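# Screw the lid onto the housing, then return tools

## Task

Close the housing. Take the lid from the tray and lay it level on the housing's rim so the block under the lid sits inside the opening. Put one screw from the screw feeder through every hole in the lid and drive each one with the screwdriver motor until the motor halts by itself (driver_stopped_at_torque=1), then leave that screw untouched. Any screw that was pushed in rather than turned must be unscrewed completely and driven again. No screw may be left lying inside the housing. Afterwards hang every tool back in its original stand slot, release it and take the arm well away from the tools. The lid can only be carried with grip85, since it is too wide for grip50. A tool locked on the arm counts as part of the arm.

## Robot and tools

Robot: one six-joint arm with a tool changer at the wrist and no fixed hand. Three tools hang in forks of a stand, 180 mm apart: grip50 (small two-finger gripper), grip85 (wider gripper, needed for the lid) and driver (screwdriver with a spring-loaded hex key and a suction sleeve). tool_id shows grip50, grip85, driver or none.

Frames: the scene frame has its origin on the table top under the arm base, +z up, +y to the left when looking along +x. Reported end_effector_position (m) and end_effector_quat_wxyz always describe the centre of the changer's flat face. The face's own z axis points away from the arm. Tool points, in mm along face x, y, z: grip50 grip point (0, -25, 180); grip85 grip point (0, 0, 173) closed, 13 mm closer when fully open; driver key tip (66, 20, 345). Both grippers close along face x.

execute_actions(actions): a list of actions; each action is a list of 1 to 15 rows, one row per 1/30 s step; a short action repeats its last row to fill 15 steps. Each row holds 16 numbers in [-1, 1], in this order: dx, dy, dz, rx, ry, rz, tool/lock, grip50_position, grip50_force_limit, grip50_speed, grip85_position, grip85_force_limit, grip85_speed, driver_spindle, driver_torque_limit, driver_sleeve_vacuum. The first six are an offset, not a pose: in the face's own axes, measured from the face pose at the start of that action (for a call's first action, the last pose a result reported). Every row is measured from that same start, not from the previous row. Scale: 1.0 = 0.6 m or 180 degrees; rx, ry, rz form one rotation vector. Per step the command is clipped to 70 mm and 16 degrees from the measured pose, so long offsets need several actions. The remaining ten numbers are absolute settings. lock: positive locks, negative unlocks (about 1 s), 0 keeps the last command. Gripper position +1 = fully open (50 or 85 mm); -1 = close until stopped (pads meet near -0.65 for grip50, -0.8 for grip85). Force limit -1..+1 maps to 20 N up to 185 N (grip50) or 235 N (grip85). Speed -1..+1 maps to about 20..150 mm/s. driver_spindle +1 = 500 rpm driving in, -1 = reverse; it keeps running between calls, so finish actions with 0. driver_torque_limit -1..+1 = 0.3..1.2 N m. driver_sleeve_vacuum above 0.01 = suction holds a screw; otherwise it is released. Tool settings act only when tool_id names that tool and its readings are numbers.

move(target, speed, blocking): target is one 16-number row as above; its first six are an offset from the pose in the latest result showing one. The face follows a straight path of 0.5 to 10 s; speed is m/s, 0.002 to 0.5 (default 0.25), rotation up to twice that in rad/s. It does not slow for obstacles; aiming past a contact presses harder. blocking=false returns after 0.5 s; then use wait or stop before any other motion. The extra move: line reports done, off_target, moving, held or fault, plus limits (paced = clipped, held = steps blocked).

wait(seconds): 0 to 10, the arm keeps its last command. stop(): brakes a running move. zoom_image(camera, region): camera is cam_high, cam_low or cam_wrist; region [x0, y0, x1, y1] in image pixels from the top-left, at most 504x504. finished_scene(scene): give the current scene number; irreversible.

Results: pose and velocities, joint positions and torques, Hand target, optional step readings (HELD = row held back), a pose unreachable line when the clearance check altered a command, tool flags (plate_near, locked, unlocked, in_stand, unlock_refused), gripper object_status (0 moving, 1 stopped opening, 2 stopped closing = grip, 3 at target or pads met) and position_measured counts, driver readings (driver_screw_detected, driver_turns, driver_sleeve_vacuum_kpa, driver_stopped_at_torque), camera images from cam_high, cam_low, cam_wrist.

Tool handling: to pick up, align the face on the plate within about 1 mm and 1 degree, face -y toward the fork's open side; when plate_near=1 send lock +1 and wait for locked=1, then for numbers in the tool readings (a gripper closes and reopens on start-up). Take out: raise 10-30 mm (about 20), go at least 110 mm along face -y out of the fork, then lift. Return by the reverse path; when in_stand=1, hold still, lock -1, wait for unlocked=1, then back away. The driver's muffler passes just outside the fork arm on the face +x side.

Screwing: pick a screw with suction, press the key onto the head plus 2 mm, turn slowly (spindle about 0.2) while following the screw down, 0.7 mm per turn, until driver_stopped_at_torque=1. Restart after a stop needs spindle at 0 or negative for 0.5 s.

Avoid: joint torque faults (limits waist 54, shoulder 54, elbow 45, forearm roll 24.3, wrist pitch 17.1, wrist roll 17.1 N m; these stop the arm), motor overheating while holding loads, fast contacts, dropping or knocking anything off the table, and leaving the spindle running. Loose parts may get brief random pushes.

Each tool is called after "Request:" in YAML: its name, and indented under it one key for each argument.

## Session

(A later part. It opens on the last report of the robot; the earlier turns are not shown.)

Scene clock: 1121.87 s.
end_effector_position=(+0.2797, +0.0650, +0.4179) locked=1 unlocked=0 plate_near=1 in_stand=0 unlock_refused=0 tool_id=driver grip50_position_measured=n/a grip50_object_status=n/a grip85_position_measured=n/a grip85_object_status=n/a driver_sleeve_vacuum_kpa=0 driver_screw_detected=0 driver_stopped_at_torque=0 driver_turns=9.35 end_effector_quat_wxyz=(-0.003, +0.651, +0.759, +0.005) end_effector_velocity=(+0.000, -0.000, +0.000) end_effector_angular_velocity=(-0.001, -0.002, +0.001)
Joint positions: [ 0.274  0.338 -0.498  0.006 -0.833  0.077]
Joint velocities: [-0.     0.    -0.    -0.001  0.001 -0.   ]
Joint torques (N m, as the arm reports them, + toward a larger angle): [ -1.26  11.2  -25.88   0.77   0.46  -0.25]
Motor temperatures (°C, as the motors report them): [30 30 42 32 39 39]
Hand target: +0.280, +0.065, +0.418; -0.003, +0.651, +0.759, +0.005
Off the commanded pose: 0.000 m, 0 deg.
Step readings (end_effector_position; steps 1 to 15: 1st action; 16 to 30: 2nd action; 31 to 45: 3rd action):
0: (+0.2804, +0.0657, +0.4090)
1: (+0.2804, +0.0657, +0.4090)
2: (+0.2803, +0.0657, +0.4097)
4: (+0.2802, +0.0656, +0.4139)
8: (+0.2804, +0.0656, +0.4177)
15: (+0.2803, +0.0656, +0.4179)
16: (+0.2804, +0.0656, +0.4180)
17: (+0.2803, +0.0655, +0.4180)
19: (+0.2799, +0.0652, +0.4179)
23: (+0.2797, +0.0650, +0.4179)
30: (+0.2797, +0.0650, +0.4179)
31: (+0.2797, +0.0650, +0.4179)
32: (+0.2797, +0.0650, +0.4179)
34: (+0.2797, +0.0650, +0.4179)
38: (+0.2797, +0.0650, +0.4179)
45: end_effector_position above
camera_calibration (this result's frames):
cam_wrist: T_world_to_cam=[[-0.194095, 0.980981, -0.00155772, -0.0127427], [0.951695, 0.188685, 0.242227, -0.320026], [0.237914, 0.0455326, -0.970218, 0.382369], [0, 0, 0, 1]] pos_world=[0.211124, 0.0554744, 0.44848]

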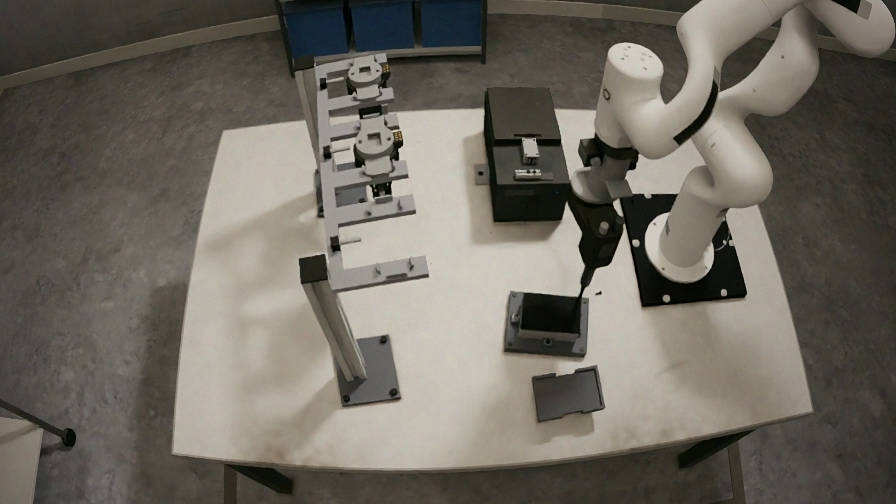

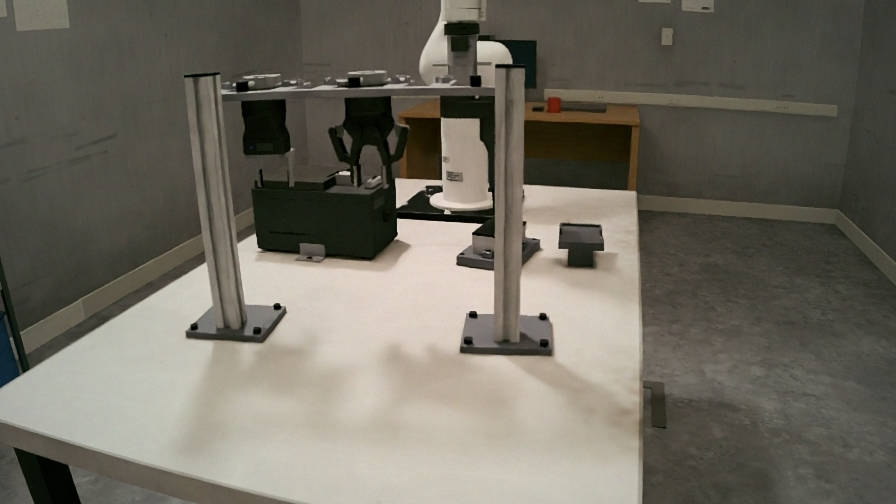

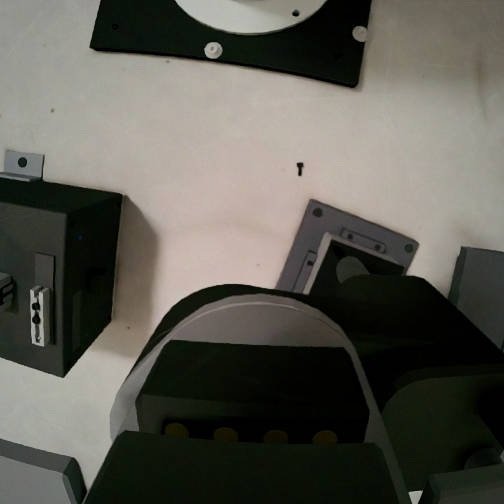

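Request:
move:
  target: [0,0,-0.15,0,0,0,0,0,0,0,0,0,0,0,-0.6,0]
  speed: 0.15

Scene clock: 1155.50 s.
end_effector_position=(+0.2793, +0.0641, +0.5075) locked=1 unlocked=0 plate_near=1 in_stand=0 unlock_refused=0 tool_id=driver grip50_position_measured=n/a grip50_object_status=n/a grip85_position_measured=n/a grip85_object_status=n/a driver_sleeve_vacuum_kpa=0 driver_screw_detected=0 driver_stopped_at_torque=0 driver_turns=9.35 end_effector_quat_wxyz=(-0.003, +0.651, +0.759, +0.005) end_effector_velocity=(+0.000, +0.000, +0.002) end_effector_angular_velocity=(-0.000, -0.000, +0.001)
Joint positions: [ 0.273  0.418 -0.651  0.005 -1.067  0.077]
Joint velocities: [ 0.     0.001 -0.004 -0.    -0.004 -0.   ]
Joint torques (N m, as the arm reports them, + toward a larger angle): [ -2.33   9.17 -26.82   1.38   0.55  -0.22]
Motor temperatures (°C, as the motors report them): [30 30 43 32 39 39]
Hand target: +0.279, +0.064, +0.508; -0.003, +0.651, +0.759, +0.005
Off the commanded pose: 0.000 m, 0 deg.
move: done
camera_calibration (this result's frames):
cam_wrist: T_world_to_cam=[[-0.194433, 0.980915, -0.00137472, -0.0118095], [0.951813, 0.189003, 0.241518, -0.340967], [0.237168, 0.0456505, -0.970395, 0.469692], [0, 0, 0, 1]] pos_world=[0.210844, 0.0545861, 0.53812]

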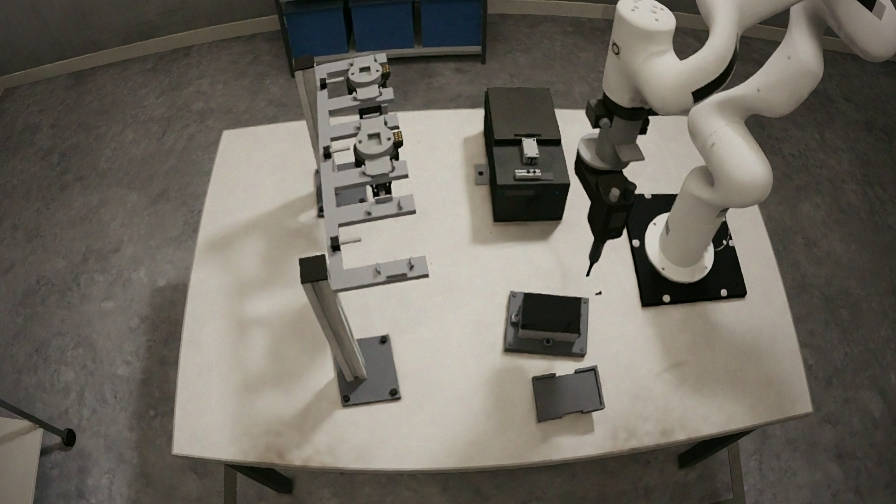

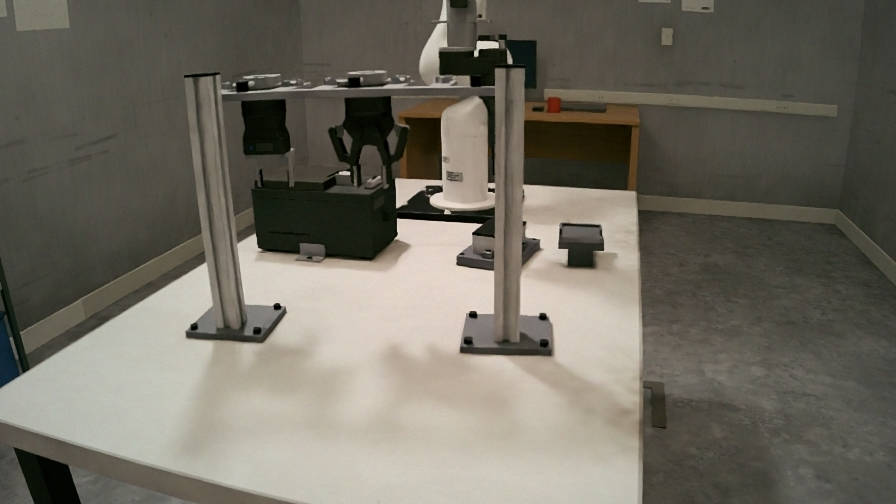

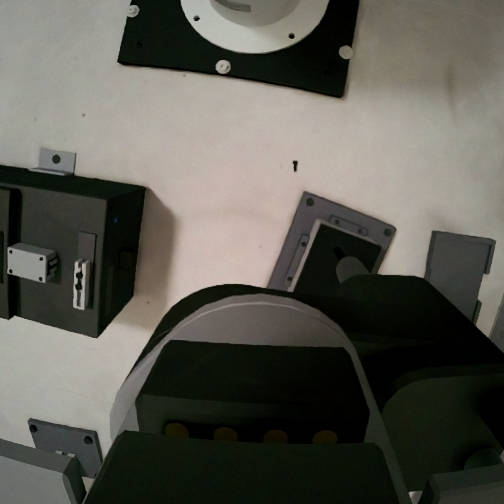

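Request:
move:
  target: [-0.4245,0.0777,-0.0842,0,0,0,0,0,0,0,0,0,0,0,-0.6,0]
  speed: 0.2

Request:
move:
  target: [0,0,0.05,0,0,0,0,0,0,0,0,0,0,0,-0.6,0]
  speed: 0.06

Request:
zoom_image:
  camera: "cam_wrist"
  region: [310,205,370,265]

Scene clock: 1171.13 s.
end_effector_position=(+0.3637, -0.1809, +0.5558) locked=1 unlocked=0 plate_near=1 in_stand=0 unlock_refused=0 tool_id=driver grip50_position_measured=n/a grip50_object_status=n/a grip85_position_measured=n/a grip85_object_status=n/a driver_sleeve_vacuum_kpa=0 driver_screw_detected=0 driver_stopped_at_torque=0 driver_turns=9.35 end_effector_quat_wxyz=(-0.002, +0.651, +0.759, +0.005) end_effector_velocity=(+0.001, -0.001, +0.001) end_effector_angular_velocity=(-0.001, -0.001, +0.001)
Joint positions: [-0.416  0.111 -1.     0.005 -1.111 -0.611]
Joint velocities: [-0.001 -0.002 -0.003 -0.001  0.001 -0.002]
Joint torques (N m, as the arm reports them, + toward a larger angle): [ -2.49  25.93 -26.21   1.14  -0.25  -0.16]
Motor temperatures (°C, as the motors report them): [30 30 43 32 39 39]
Hand target: +0.364, -0.181, +0.556; -0.002, +0.651, +0.759, +0.005
Off the commanded pose: 0.001 m, 0 deg.
move: done
camera_calibration (this result's frames):
cam_wrist: T_world_to_cam=[[-0.194722, 0.980856, -0.00220657, 0.245571], [0.951643, 0.189467, 0.24182, -0.386596], [0.237609, 0.0449879, -0.970319, 0.507417], [0, 0, 0, 1]] pos_world=[0.295152, -0.19045, 0.586385]

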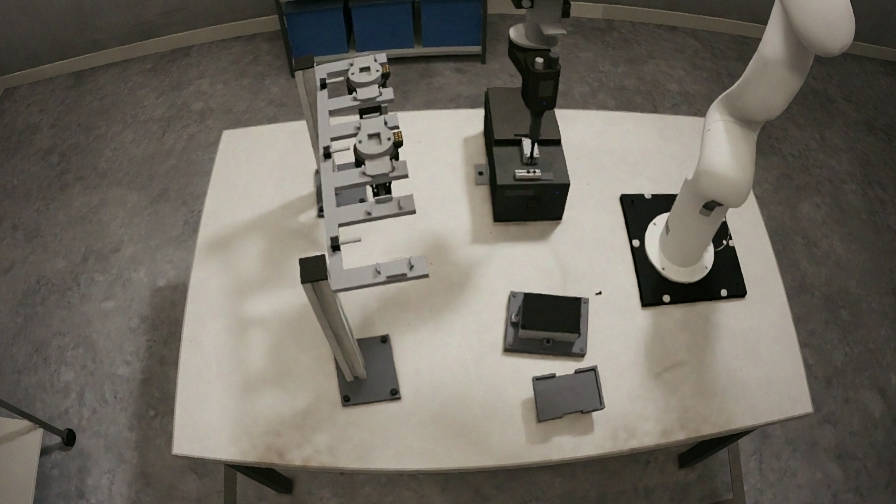

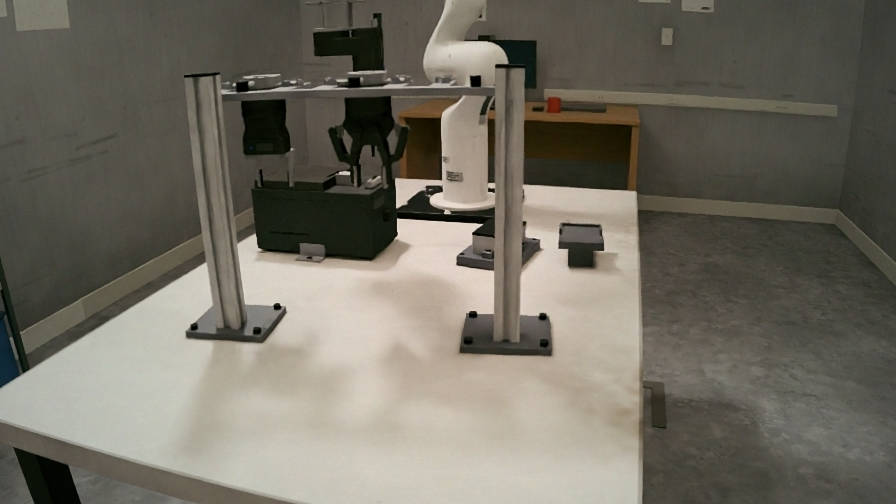

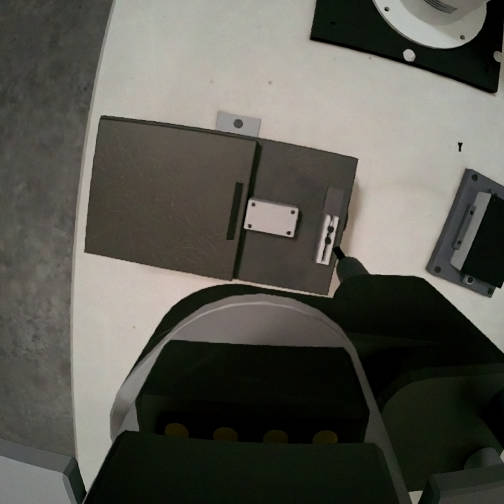

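Scene clock: 1171.97 s.
end_effector_position=(+0.3637, -0.1806, +0.5260) locked=1 unlocked=0 plate_near=1 in_stand=0 unlock_refused=0 tool_id=driver grip50_position_measured=n/a grip50_object_status=n/a grip85_position_measured=n/a grip85_object_status=n/a driver_sleeve_vacuum_kpa=0 driver_screw_detected=0 driver_stopped_at_torque=0 driver_turns=9.35 end_effector_quat_wxyz=(-0.002, +0.651, +0.759, +0.005) end_effector_velocity=(+0.000, -0.000, -0.001) end_effector_angular_velocity=(+0.000, -0.001, -0.001)
Joint positions: [-0.416  0.099 -0.944  0.006 -1.043 -0.611]
Joint velocities: [ 0.    -0.     0.001  0.001  0.002  0.   ]
Joint torques (N m, as the arm reports them, + toward a larger angle): [ -1.72  27.06 -26.35   0.99  -0.16  -0.27]
Motor temperatures (°C, as the motors report them): [30 30 43 32 39 39]
Hand target: +0.364, -0.181, +0.526; -0.002, +0.651, +0.759, +0.005
Off the commanded pose: 0.000 m, 0 deg.
move: done
camera_calibration (this result's frames):
cam_wrist: T_world_to_cam=[[-0.194613, 0.980877, -0.00241454, 0.245336], [0.951608, 0.189402, 0.24201, -0.379599], [0.237839, 0.0448006, -0.970271, 0.478333], [0, 0, 0, 1]] pos_world=[0.295209, -0.190177, 0.556571]

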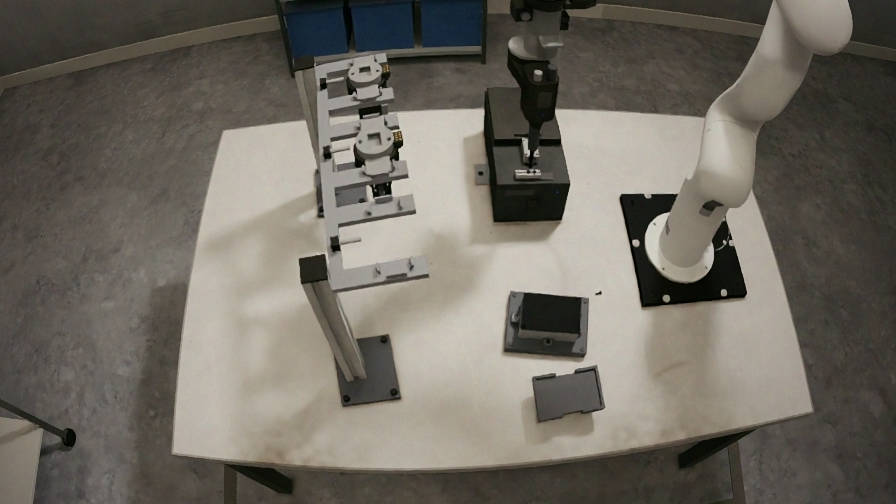

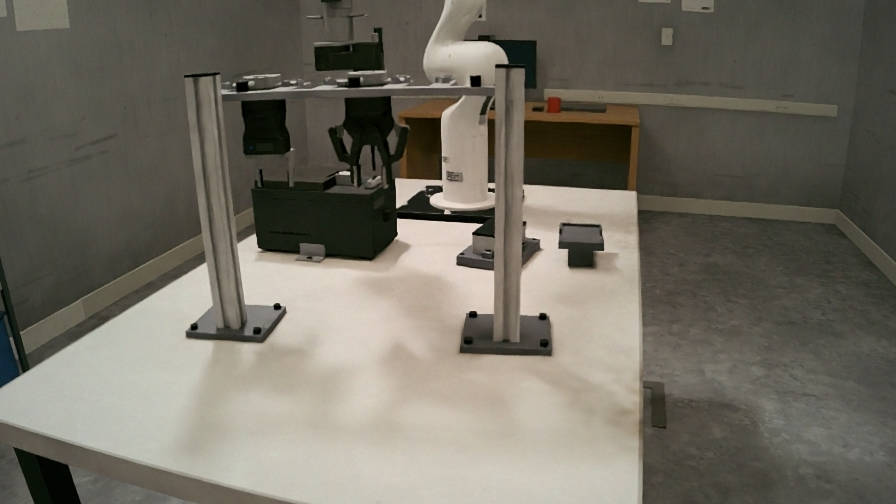

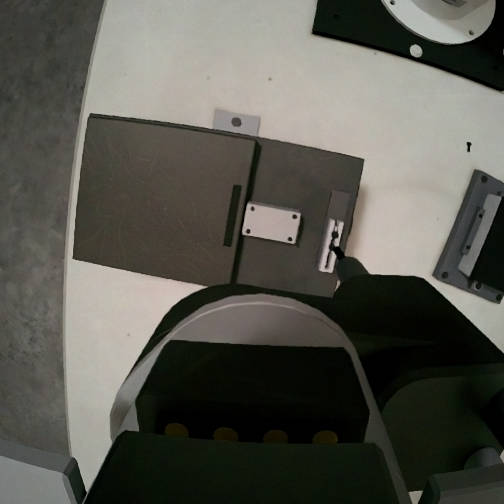

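Region (310, 205, 370, 265) of cam_wrist's 504x504 image, scaled by 8.400, with more detail than that image has.

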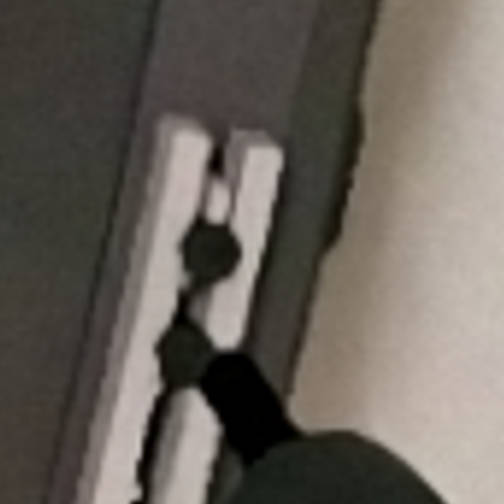

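Request:
execute_actions:
  actions:
    - [[-0.0045,0.0015,0.008,0,0,0,0,0,0,0,0,0,0,0,-0.6,0]]
    - [[0,0,0,0,0,0,0,0,0,0,0,0,0,0,-0.6,0]]

Request:
zoom_image:
  camera: "cam_wrist"
  region: [320,230,355,265]

Request:
zoom_image:
  camera: "cam_high"
  region: [510,150,550,190]

Scene clock: 1193.17 s.
end_effector_position=(+0.3650, -0.1831, +0.5212) locked=1 unlocked=0 plate_near=1 in_stand=0 unlock_refused=0 tool_id=driver grip50_position_measured=n/a grip50_object_status=n/a grip85_position_measured=n/a grip85_object_status=n/a driver_sleeve_vacuum_kpa=0 driver_screw_detected=0 driver_stopped_at_torque=0 driver_turns=9.35 end_effector_quat_wxyz=(-0.002, +0.651, +0.759, +0.005) end_effector_velocity=(+0.000, +0.000, +0.000) end_effector_angular_velocity=(+0.000, +0.001, +0.001)
Joint positions: [-0.42   0.09  -0.941  0.006 -1.032 -0.616]
Joint velocities: [ 0.    -0.    -0.    -0.    -0.001 -0.   ]
Joint torques (N m, as the arm reports them, + toward a larger angle): [ -1.37  27.78 -26.16   0.92  -0.28  -0.43]
Motor temperatures (°C, as the motors report them): [30 30 43 32 39 39]
Hand target: +0.365, -0.183, +0.521; -0.002, +0.651, +0.759, +0.005
Off the commanded pose: 0.000 m, 0 deg.
Step readings (end_effector_position; steps 1 to 15: 1st action; 16 to 30: 2nd action):
0: (+0.3637, -0.1806, +0.5258)
1: (+0.3637, -0.1806, +0.5258)
2: (+0.3639, -0.1809, +0.5254)
4: (+0.3645, -0.1822, +0.5231)
8: (+0.3649, -0.1830, +0.5212)
15: (+0.3650, -0.1831, +0.5212)
16: (+0.3650, -0.1831, +0.5212)
17: (+0.3650, -0.1831, +0.5212)
19: (+0.3650, -0.1831, +0.5212)
23: (+0.3650, -0.1831, +0.5212)
30: end_effector_position above
camera_calibration (this result's frames):
cam_wrist: T_world_to_cam=[[-0.194604, 0.980879, -0.0024553, 0.248029], [0.9516, 0.189401, 0.242044, -0.379226], [0.237881, 0.0447664, -0.970262, 0.473472], [0, 0, 0, 1]] pos_world=[0.296509, -0.192656, 0.55179]

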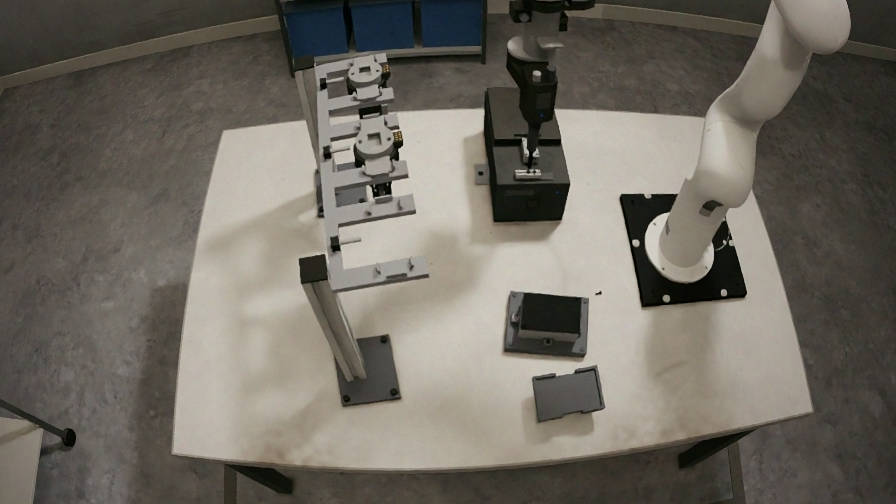

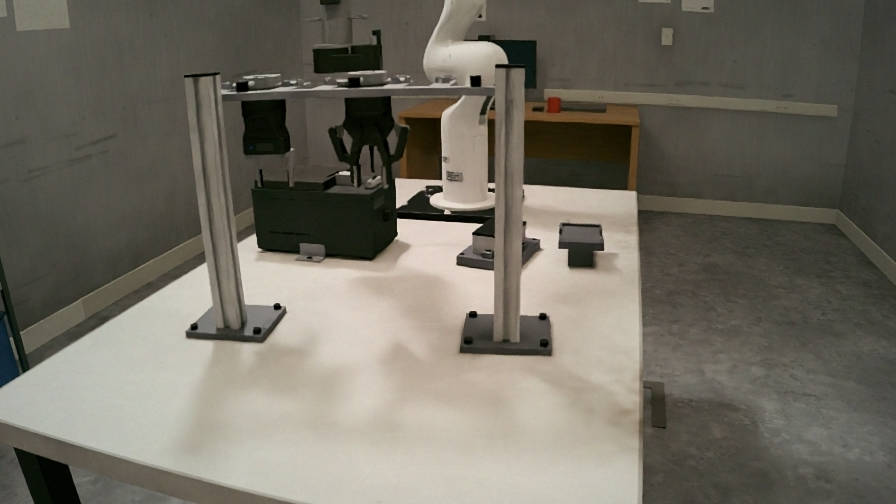

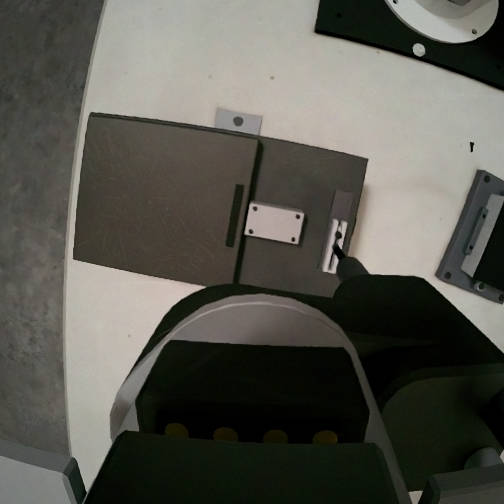

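Region (320, 230, 355, 265) of cam_wrist's 504x504 image, scaled by 14.400, with more detail than that image has.

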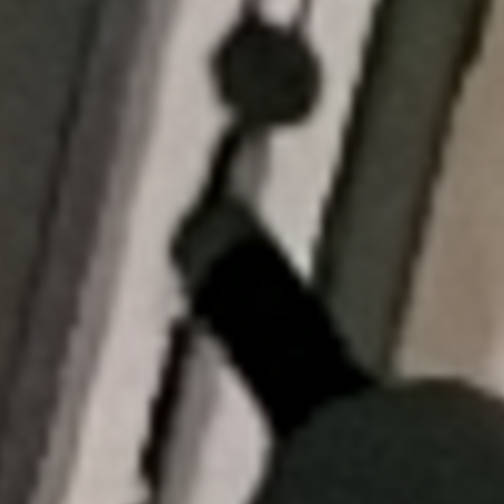

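Region (510, 150, 550, 190) of cam_high's 896x504 image, scaled by 12.600, with more detail than that image has.

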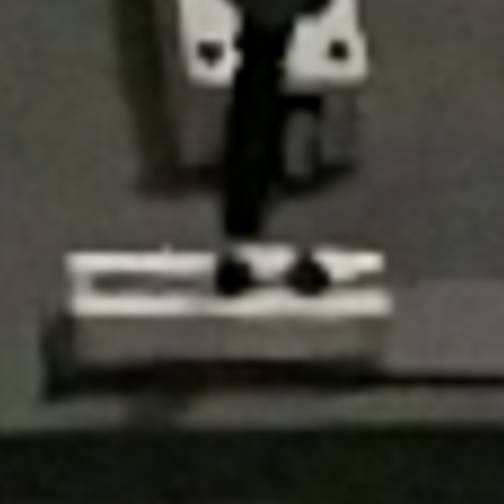

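Request:
execute_actions:
  actions:
    - [[0,-0.0005,0.012,0,0,0,0,0,0,0,0,0,0,0,-0.6,1]]
    - [[0,0,0,0,0,0,0,0,0,0,0,0,0,0,-0.6,1]]

Request:
zoom_image:
  camera: "cam_wrist"
  region: [320,230,355,265]

Scene clock: 1219.57 s.
end_effector_position=(+0.3648, -0.1831, +0.5141) locked=1 unlocked=0 plate_near=1 in_stand=0 unlock_refused=0 tool_id=driver grip50_position_measured=n/a grip50_object_status=n/a grip85_position_measured=n/a grip85_object_status=n/a driver_sleeve_vacuum_kpa=14 driver_screw_detected=0 driver_stopped_at_torque=0 driver_turns=9.35 end_effector_quat_wxyz=(-0.002, +0.651, +0.759, +0.005) end_effector_velocity=(+0.000, +0.000, +0.000) end_effector_angular_velocity=(+0.000, -0.000, +0.000)
Joint positions: [-0.42   0.087 -0.928  0.006 -1.015 -0.616]
Joint velocities: [ 0.     0.    -0.001  0.    -0.    -0.   ]
Joint torques (N m, as the arm reports them, + toward a larger angle): [ -2.01  28.26 -26.35   1.1   -0.19  -0.29]
Motor temperatures (°C, as the motors report them): [30 31 43 32 39 39]
Hand target: +0.365, -0.183, +0.514; -0.002, +0.651, +0.759, +0.005
Off the commanded pose: 0.000 m, 0 deg.
Step readings (end_effector_position; steps 1 to 15: 1st action; 16 to 30: 2nd action):
0: (+0.3650, -0.1831, +0.5212)
1: (+0.3650, -0.1831, +0.5212)
2: (+0.3651, -0.1831, +0.5206)
4: (+0.3649, -0.1831, +0.5171)
8: (+0.3646, -0.1830, +0.5141)
15: (+0.3648, -0.1831, +0.5141)
16: (+0.3648, -0.1831, +0.5141)
17: (+0.3648, -0.1831, +0.5141)
19: (+0.3648, -0.1831, +0.5141)
23: (+0.3648, -0.1831, +0.5141)
30: end_effector_position above
camera_calibration (this result's frames):
cam_wrist: T_world_to_cam=[[-0.194577, 0.980884, -0.0025416, 0.247982], [0.951579, 0.189392, 0.242135, -0.377284], [0.237987, 0.0446954, -0.970239, 0.466551], [0, 0, 0, 1]] pos_world=[0.296234, -0.19264, 0.54465]

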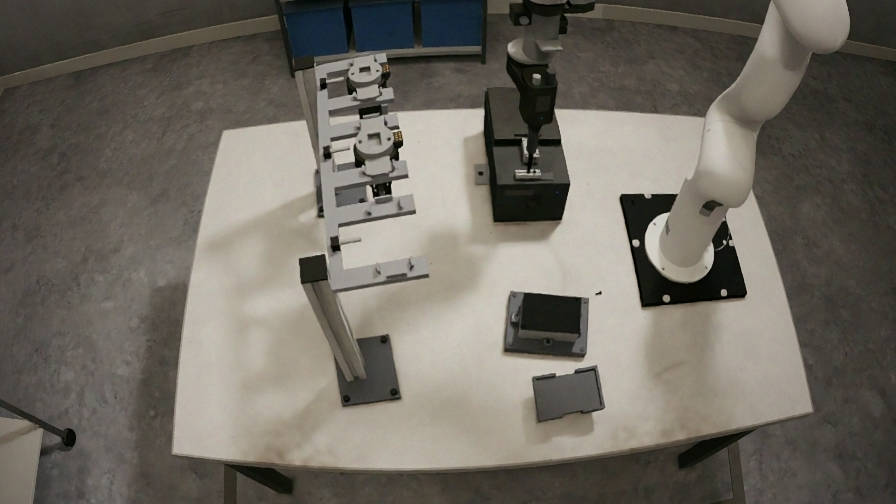

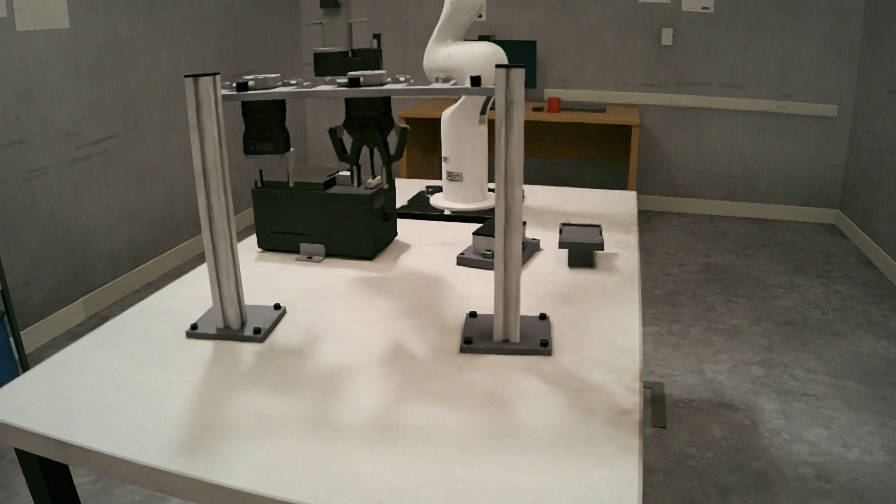

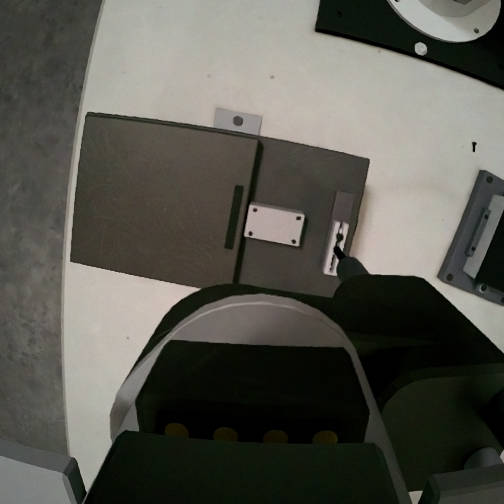

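Region (320, 230, 355, 265) of cam_wrist's 504x504 image, scaled by 14.400, with more detail than that image has.

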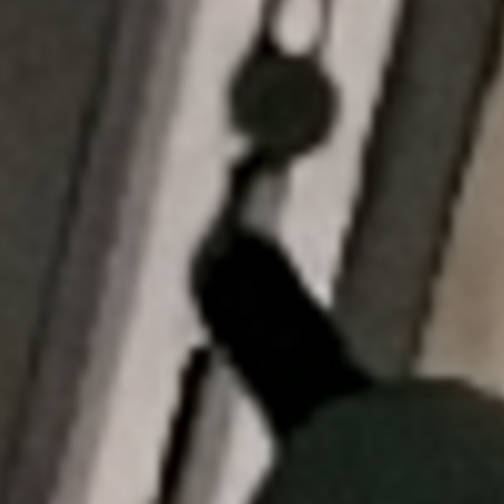

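Request:
execute_actions:
  actions:
    - [[0,0,0.004,0,0,0,0,0,0,0,0,0,0,0,-0.6,1]]
    - [[0,0,0.0035,0,0,0,0,0,0,0,0,0,0,0.1,-0.6,1]]
    - [[0,0,0,0,0,0,0,0,0,0,0,0,0,0.1,-0.6,1]]
    - [[0,0,0,0,0,0,0,0,0,0,0,0,0,0,-0.6,1]]

Scene clock: 1230.27 s.
end_effector_position=(+0.3648, -0.1830, +0.5097) locked=1 unlocked=0 plate_near=1 in_stand=0 unlock_refused=0 tool_id=driver grip50_position_measured=n/a grip50_object_status=n/a grip85_position_measured=n/a grip85_object_status=n/a driver_sleeve_vacuum_kpa=40 driver_screw_detected=1 driver_stopped_at_torque=0 driver_turns=10.17 end_effector_quat_wxyz=(-0.002, +0.651, +0.759, +0.005) end_effector_velocity=(-0.000, +0.000, -0.000) end_effector_angular_velocity=(+0.001, +0.002, +0.001)
Joint positions: [-0.42   0.085 -0.921  0.006 -1.005 -0.616]
Joint velocities: [ 0.    -0.     0.    -0.    -0.002 -0.   ]
Joint torques (N m, as the arm reports them, + toward a larger angle): [ -2.76  26.95 -25.01  -0.3    0.09  -0.31]
Motor temperatures (°C, as the motors report them): [30 31 43 32 39 39]
Hand target: +0.365, -0.183, +0.510; -0.002, +0.651, +0.759, +0.005
Off the commanded pose: 0.000 m, 0 deg.
Step readings (end_effector_position; steps 1 to 15: 1st action; 16 to 30: 2nd action; 31 to 45: 3rd action; 46 to 60: 4th action):
0: (+0.3648, -0.1831, +0.5141)
1: (+0.3648, -0.1831, +0.5141)
2: (+0.3648, -0.1831, +0.5138)
4: (+0.3648, -0.1831, +0.5127)
8: (+0.3647, -0.1830, +0.5117)
15: (+0.3648, -0.1831, +0.5117)
16: (+0.3648, -0.1831, +0.5117)
17: (+0.3648, -0.1831, +0.5115)
19: (+0.3648, -0.1830, +0.5105)
23: (+0.3648, -0.1830, +0.5099)
30: (+0.3648, -0.1830, +0.5097)
31: (+0.3648, -0.1831, +0.5097)
32: (+0.3648, -0.1830, +0.5097)
34: (+0.3648, -0.1830, +0.5097)
38: (+0.3648, -0.1830, +0.5097)
45: (+0.3648, -0.1830, +0.5097)
46: (+0.3648, -0.1830, +0.5097)
47: (+0.3648, -0.1830, +0.5097)
49: (+0.3648, -0.1830, +0.5097)
53: (+0.3648, -0.1830, +0.5097)
60: end_effector_position above
camera_calibration (this result's frames):
cam_wrist: T_world_to_cam=[[-0.194544, 0.980891, -0.00254196, 0.247904], [0.951558, 0.189354, 0.242245, -0.376307], [0.238097, 0.0447084, -0.970212, 0.46222], [0, 0, 0, 1]] pos_world=[0.296253, -0.192577, 0.54024]

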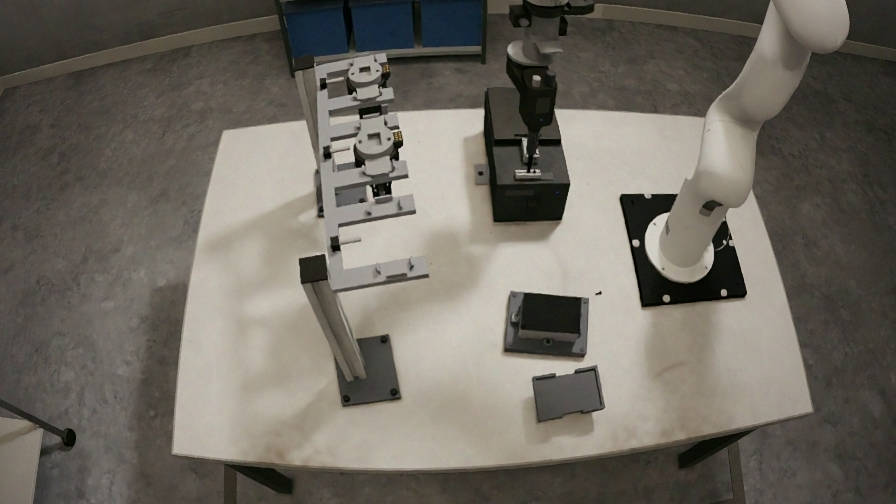

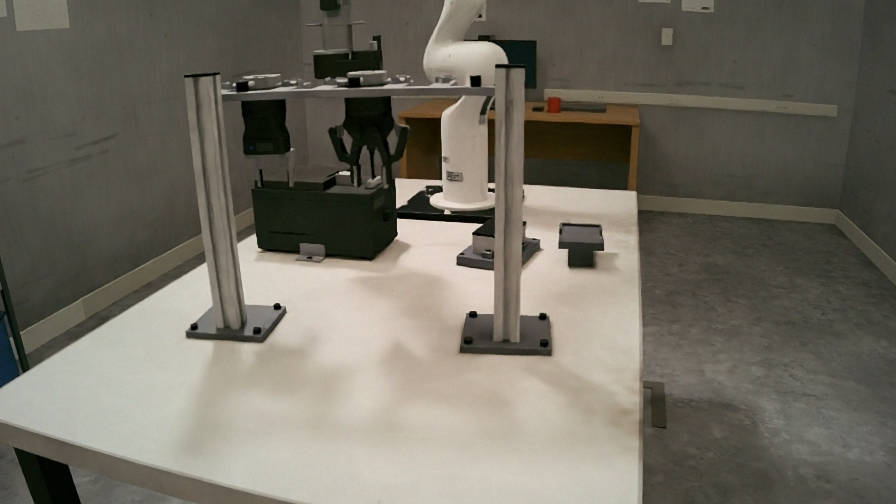

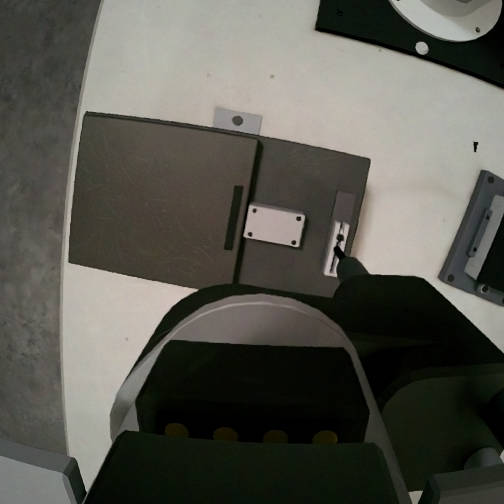

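Vacuum 40. Lift and carry to hole A.

Request:
move:
  target: [0,0,-0.078,0,0,0,0,0,0,0,0,0,0,0,-0.6,1]
  speed: 0.05

Request:
zoom_image:
  camera: "cam_high"
  region: [510,100,560,190]

Scene clock: 1238.23 s.
end_effector_position=(+0.3647, -0.1835, +0.5563) locked=1 unlocked=0 plate_near=1 in_stand=0 unlock_refused=0 tool_id=driver grip50_position_measured=n/a grip50_object_status=n/a grip85_position_measured=n/a grip85_object_status=n/a driver_sleeve_vacuum_kpa=40 driver_screw_detected=1 driver_stopped_at_torque=0 driver_turns=10.17 end_effector_quat_wxyz=(-0.002, +0.651, +0.759, +0.005) end_effector_velocity=(+0.000, +0.000, +0.001) end_effector_angular_velocity=(+0.001, +0.001, +0.001)
Joint positions: [-0.421  0.106 -1.006  0.005 -1.112 -0.616]
Joint velocities: [ 0.001 -0.    -0.002  0.    -0.003 -0.   ]
Joint torques (N m, as the arm reports them, + toward a larger angle): [ -0.97  27.77 -26.11   1.13  -0.28  -0.22]
Motor temperatures (°C, as the motors report them): [30 31 43 32 39 39]
Hand target: +0.365, -0.183, +0.556; -0.002, +0.651, +0.759, +0.005
Off the commanded pose: 0.000 m, 0 deg.
move: done
camera_calibration (this result's frames):
cam_wrist: T_world_to_cam=[[-0.194706, 0.980859, -0.00232937, 0.248344], [0.951571, 0.189467, 0.242107, -0.38734], [0.237914, 0.0449231, -0.970247, 0.507619], [0, 0, 0, 1]] pos_world=[0.296166, -0.193006, 0.586871]

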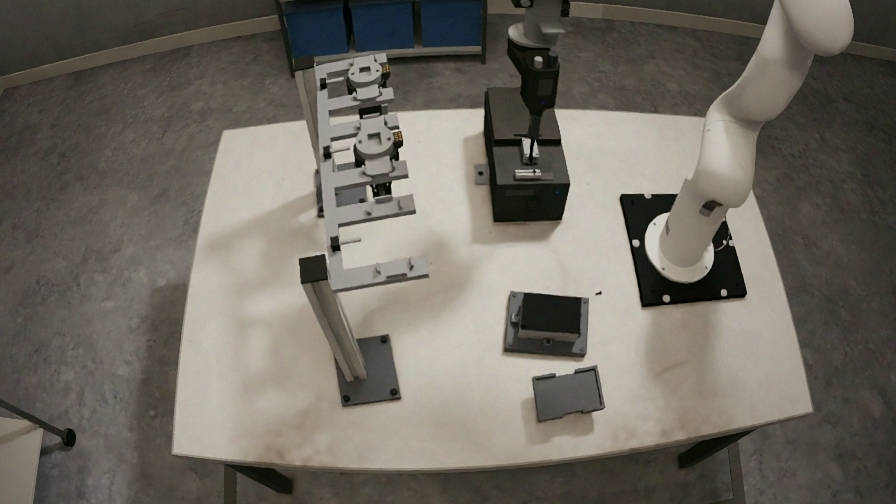

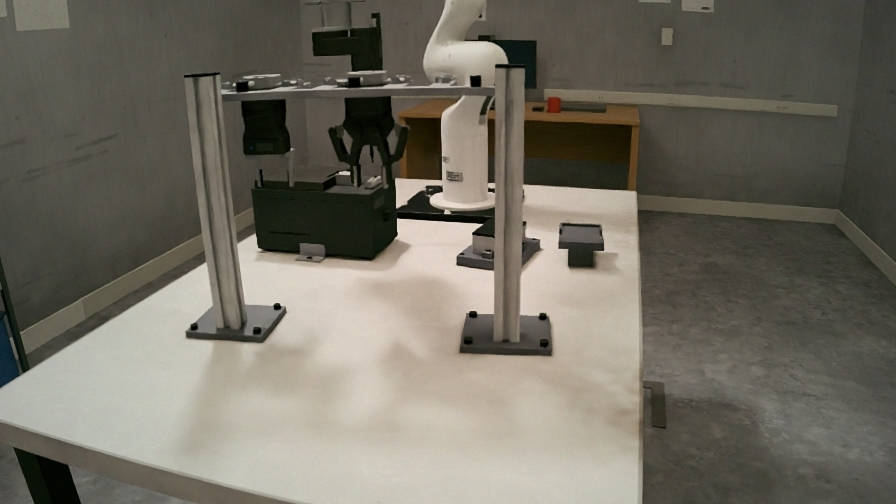

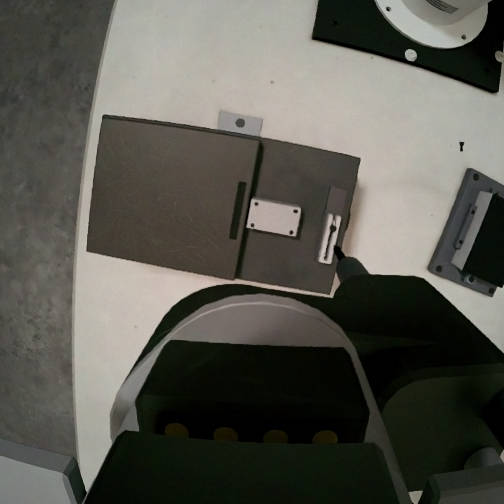

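Region (510, 100, 560, 190) of cam_high's 896x504 image, scaled by 5.600, with more detail than that image has.

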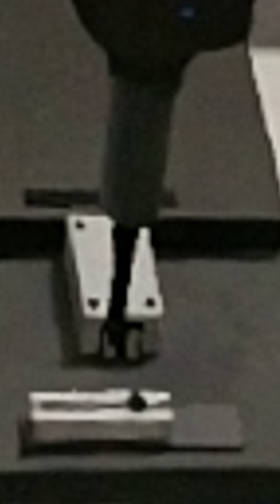

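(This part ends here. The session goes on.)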